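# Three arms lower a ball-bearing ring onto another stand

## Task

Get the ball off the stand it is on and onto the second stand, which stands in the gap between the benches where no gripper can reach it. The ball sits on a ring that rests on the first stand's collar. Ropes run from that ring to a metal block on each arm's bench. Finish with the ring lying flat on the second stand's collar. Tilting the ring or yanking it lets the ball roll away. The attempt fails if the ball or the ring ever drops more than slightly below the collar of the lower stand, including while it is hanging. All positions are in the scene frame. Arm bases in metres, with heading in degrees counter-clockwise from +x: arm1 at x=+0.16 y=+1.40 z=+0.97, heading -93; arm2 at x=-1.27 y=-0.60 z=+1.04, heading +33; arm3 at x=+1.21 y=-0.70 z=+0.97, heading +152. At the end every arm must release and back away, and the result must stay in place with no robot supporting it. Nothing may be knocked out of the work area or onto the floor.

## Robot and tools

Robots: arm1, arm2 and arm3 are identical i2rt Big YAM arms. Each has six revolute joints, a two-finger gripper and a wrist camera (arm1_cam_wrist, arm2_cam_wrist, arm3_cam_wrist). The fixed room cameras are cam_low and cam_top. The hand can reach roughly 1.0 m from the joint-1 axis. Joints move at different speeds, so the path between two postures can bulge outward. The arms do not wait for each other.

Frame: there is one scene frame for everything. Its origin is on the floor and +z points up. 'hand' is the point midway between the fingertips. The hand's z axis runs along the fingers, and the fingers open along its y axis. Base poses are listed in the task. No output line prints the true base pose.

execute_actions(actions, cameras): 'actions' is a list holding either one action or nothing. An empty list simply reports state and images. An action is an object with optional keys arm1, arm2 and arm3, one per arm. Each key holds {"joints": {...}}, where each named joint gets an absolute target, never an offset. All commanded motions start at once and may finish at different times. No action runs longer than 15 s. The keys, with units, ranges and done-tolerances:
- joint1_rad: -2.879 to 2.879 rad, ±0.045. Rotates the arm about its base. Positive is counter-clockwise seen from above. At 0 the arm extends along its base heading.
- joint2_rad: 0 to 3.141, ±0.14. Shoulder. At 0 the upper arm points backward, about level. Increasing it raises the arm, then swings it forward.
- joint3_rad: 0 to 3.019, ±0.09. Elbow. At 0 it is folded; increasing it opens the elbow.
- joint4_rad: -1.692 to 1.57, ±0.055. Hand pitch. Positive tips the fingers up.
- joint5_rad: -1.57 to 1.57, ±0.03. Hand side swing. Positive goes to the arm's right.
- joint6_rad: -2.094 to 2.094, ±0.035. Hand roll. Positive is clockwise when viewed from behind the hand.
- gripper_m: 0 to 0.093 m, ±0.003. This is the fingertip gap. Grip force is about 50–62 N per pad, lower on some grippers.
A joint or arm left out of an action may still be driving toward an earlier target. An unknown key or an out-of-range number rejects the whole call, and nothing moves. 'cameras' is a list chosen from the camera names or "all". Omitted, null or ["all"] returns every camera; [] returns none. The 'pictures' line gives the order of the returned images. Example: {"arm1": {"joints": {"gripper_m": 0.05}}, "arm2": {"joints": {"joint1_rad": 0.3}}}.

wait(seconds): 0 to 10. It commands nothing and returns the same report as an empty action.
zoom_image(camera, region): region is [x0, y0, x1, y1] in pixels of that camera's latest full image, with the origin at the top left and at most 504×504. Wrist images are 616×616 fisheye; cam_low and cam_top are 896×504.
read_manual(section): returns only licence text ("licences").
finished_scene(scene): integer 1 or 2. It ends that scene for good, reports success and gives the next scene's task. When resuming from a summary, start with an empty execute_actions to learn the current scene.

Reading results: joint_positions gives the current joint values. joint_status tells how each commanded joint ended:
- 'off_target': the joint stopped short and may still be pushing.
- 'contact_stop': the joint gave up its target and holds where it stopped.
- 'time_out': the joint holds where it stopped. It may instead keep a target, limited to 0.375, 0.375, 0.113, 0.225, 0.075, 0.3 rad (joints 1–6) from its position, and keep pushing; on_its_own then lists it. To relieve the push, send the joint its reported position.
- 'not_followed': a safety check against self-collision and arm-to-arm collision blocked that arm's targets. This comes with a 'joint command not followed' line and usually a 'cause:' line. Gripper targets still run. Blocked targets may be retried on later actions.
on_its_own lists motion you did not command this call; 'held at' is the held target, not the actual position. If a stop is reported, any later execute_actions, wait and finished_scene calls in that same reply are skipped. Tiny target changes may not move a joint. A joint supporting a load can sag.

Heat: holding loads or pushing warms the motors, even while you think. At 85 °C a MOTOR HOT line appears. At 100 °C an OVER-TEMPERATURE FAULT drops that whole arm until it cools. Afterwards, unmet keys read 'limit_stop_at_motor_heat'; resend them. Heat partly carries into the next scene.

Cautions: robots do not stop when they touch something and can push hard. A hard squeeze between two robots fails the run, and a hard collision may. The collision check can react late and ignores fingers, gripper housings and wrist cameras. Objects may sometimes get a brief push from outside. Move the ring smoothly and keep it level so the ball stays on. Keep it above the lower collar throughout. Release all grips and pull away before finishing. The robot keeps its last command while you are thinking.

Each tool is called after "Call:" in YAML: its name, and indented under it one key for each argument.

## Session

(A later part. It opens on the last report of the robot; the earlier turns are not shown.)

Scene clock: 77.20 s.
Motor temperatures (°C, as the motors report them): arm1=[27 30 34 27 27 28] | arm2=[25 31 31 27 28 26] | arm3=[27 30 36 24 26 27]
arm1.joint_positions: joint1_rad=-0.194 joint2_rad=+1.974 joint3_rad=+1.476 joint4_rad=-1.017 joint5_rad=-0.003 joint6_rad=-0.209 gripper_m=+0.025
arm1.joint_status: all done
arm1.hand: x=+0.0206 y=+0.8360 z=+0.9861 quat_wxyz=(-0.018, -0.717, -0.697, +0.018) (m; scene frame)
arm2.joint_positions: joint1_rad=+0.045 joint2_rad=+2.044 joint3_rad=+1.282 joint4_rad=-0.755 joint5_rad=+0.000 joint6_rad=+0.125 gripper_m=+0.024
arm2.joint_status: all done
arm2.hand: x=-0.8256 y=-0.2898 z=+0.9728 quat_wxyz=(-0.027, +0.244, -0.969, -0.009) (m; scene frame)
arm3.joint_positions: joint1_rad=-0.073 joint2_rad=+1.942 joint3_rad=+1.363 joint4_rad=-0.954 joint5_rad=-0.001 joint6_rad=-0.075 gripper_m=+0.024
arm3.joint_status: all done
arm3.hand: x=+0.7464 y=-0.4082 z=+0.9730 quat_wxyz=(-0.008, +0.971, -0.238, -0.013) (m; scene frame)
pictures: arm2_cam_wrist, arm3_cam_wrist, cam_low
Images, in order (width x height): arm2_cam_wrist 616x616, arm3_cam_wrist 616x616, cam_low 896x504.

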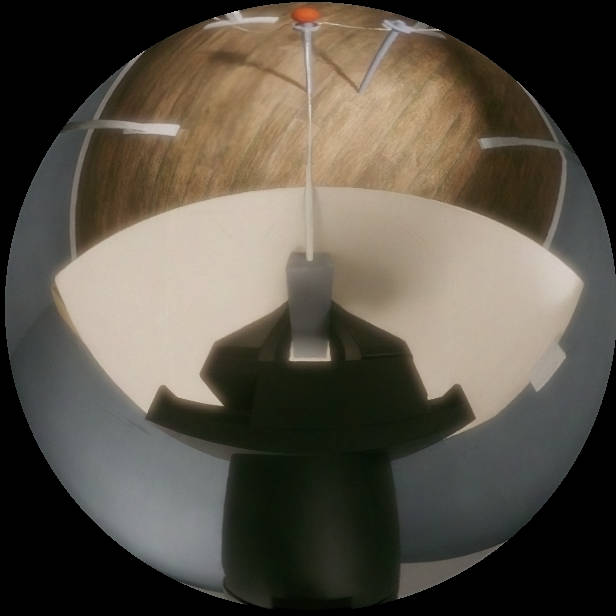

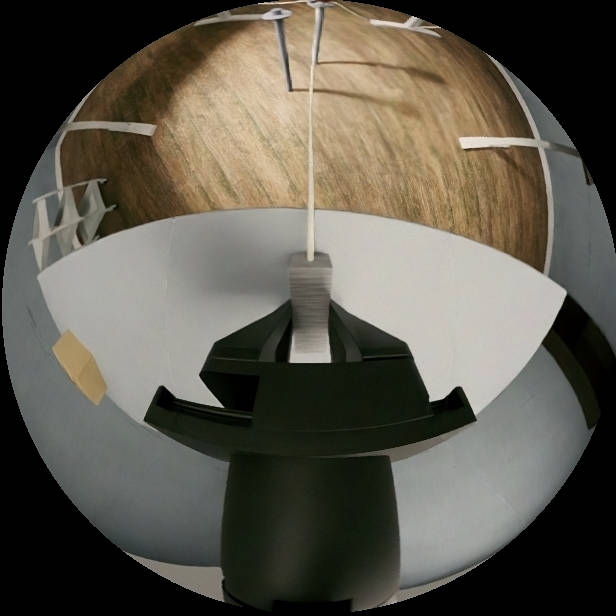

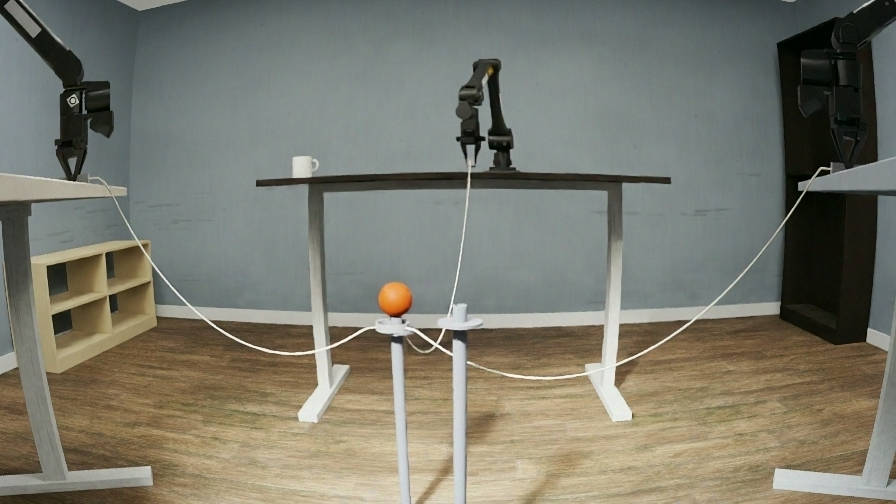

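Call:
execute_actions:
  actions:
    - {"arm1":{"joints":{"joint3_rad":1.42,"joint4_rad":-0.97}},"arm2":{"joints":{"joint3_rad":1.26}},"arm3":{"joints":{"joint3_rad":1.355}}}
  cameras: []

Call:
execute_actions:
  actions:
    - {"arm1":{"joints":{"gripper_m":0.07}},"arm2":{"joints":{"gripper_m":0.07}},"arm3":{"joints":{"gripper_m":0.07}}}
  cameras: []

Call:
execute_actions:
  actions:
    - {"arm1":{"joints":{"joint2_rad":1.65}},"arm2":{"joints":{"joint2_rad":1.7}},"arm3":{"joints":{"joint2_rad":1.62}}}
  cameras: ["cam_low","cam_top"]

Scene clock: 79.60 s.
Motor temperatures (°C, as the motors report them): arm1=[27 31 34 27 27 28] | arm2=[25 31 31 27 28 26] | arm3=[27 30 36 24 26 27]
arm1.joint_positions: joint1_rad=-0.194 joint2_rad=+1.976 joint3_rad=+1.422 joint4_rad=-0.976 joint5_rad=-0.003 joint6_rad=-0.209 gripper_m=+0.025
arm1.joint_status: all done
arm1.hand: x=+0.0241 y=+0.8496 z=+0.9672 quat_wxyz=(-0.013, -0.717, -0.697, +0.012) (m; scene frame)
arm2.joint_positions: joint1_rad=+0.045 joint2_rad=+2.044 joint3_rad=+1.280 joint4_rad=-0.754 joint5_rad=+0.000 joint6_rad=+0.125 gripper_m=+0.024
arm2.joint_status: all done
arm2.hand: x=-0.8259 y=-0.2901 z=+0.9724 quat_wxyz=(-0.027, +0.244, -0.969, -0.009) (m; scene frame)
arm3.joint_positions: joint1_rad=-0.073 joint2_rad=+1.942 joint3_rad=+1.356 joint4_rad=-0.954 joint5_rad=-0.001 joint6_rad=-0.075 gripper_m=+0.024
arm3.joint_status: all done
arm3.hand: x=+0.7491 y=-0.4099 z=+0.9707 quat_wxyz=(-0.007, +0.971, -0.238, -0.010) (m; scene frame)
pictures: none
No camera images: the call's "cameras" was empty. Leave "cameras" out to get every camera's image.

Scene clock: 80.27 s.
Motor temperatures (°C, as the motors report them): arm1=[27 31 34 27 27 28] | arm2=[25 31 31 27 28 26] | arm3=[27 30 36 24 26 27]
arm1.joint_positions: joint1_rad=-0.194 joint2_rad=+1.976 joint3_rad=+1.422 joint4_rad=-0.976 joint5_rad=-0.003 joint6_rad=-0.209 gripper_m=+0.070
arm1.joint_status: all done
arm1.hand: x=+0.0241 y=+0.8496 z=+0.9672 quat_wxyz=(-0.013, -0.717, -0.697, +0.012) (m; scene frame)
arm2.joint_positions: joint1_rad=+0.045 joint2_rad=+2.044 joint3_rad=+1.274 joint4_rad=-0.754 joint5_rad=+0.000 joint6_rad=+0.125 gripper_m=+0.070
arm2.joint_status: all done
arm2.hand: x=-0.8284 y=-0.2918 z=+0.9706 quat_wxyz=(-0.025, +0.244, -0.970, -0.008) (m; scene frame)
arm3.joint_positions: joint1_rad=-0.073 joint2_rad=+1.942 joint3_rad=+1.356 joint4_rad=-0.954 joint5_rad=-0.001 joint6_rad=-0.075 gripper_m=+0.070
arm3.joint_status: all done
arm3.hand: x=+0.7491 y=-0.4099 z=+0.9707 quat_wxyz=(-0.007, +0.971, -0.238, -0.010) (m; scene frame)
pictures: none
No camera images: the call's "cameras" was empty. Leave "cameras" out to get every camera's image.

Scene clock: 81.73 s.
Motor temperatures (°C, as the motors report them): arm1=[27 31 34 27 27 28] | arm2=[25 31 31 27 28 26] | arm3=[27 30 36 24 26 27]
arm1.joint_positions: joint1_rad=-0.194 joint2_rad=+1.641 joint3_rad=+1.413 joint4_rad=-0.976 joint5_rad=-0.003 joint6_rad=-0.209 gripper_m=+0.070
arm1.joint_status: all done
arm1.hand: x=+0.0206 y=+0.8411 z=+1.1497 quat_wxyz=(-0.100, -0.706, -0.685, +0.149) (m; scene frame)
arm2.joint_positions: joint1_rad=+0.045 joint2_rad=+1.689 joint3_rad=+1.260 joint4_rad=-0.750 joint5_rad=+0.000 joint6_rad=+0.125 gripper_m=+0.070
arm2.joint_status: all done
arm2.hand: x=-0.8014 y=-0.2717 z=+1.1576 quat_wxyz=(-0.184, +0.239, -0.951, -0.069) (m; scene frame)
arm3.joint_positions: joint1_rad=-0.073 joint2_rad=+1.605 joint3_rad=+1.346 joint4_rad=-0.953 joint5_rad=-0.001 joint6_rad=-0.075 gripper_m=+0.070
arm3.joint_status: all done
arm3.hand: x=+0.7388 y=-0.4053 z=+1.1471 quat_wxyz=(-0.058, +0.957, -0.234, -0.165) (m; scene frame)
pictures: cam_low, cam_top
Images, in order (width x height): cam_low 896x504, cam_top 896x504.

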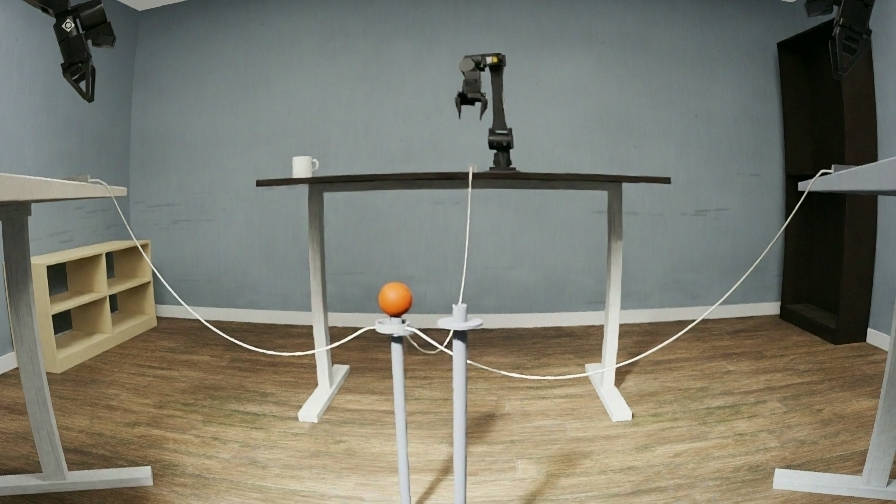

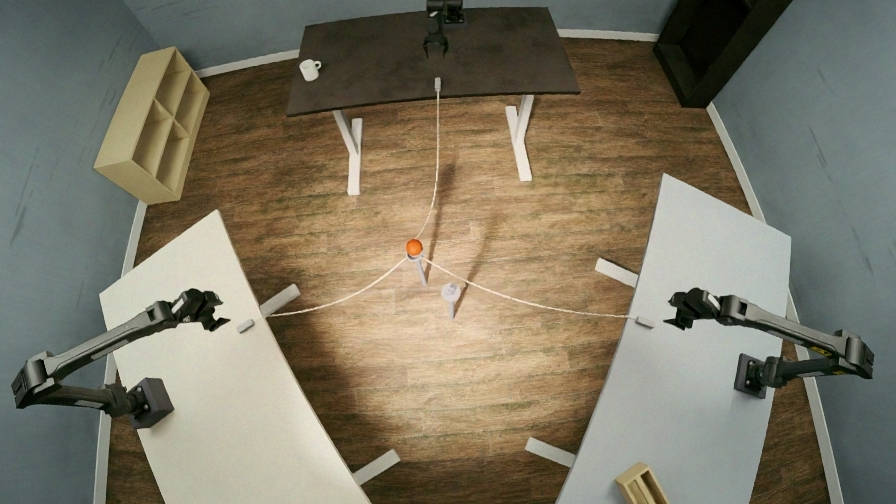

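Call:
finished_scene:
  scene: 2

The scene is finished: the task was done.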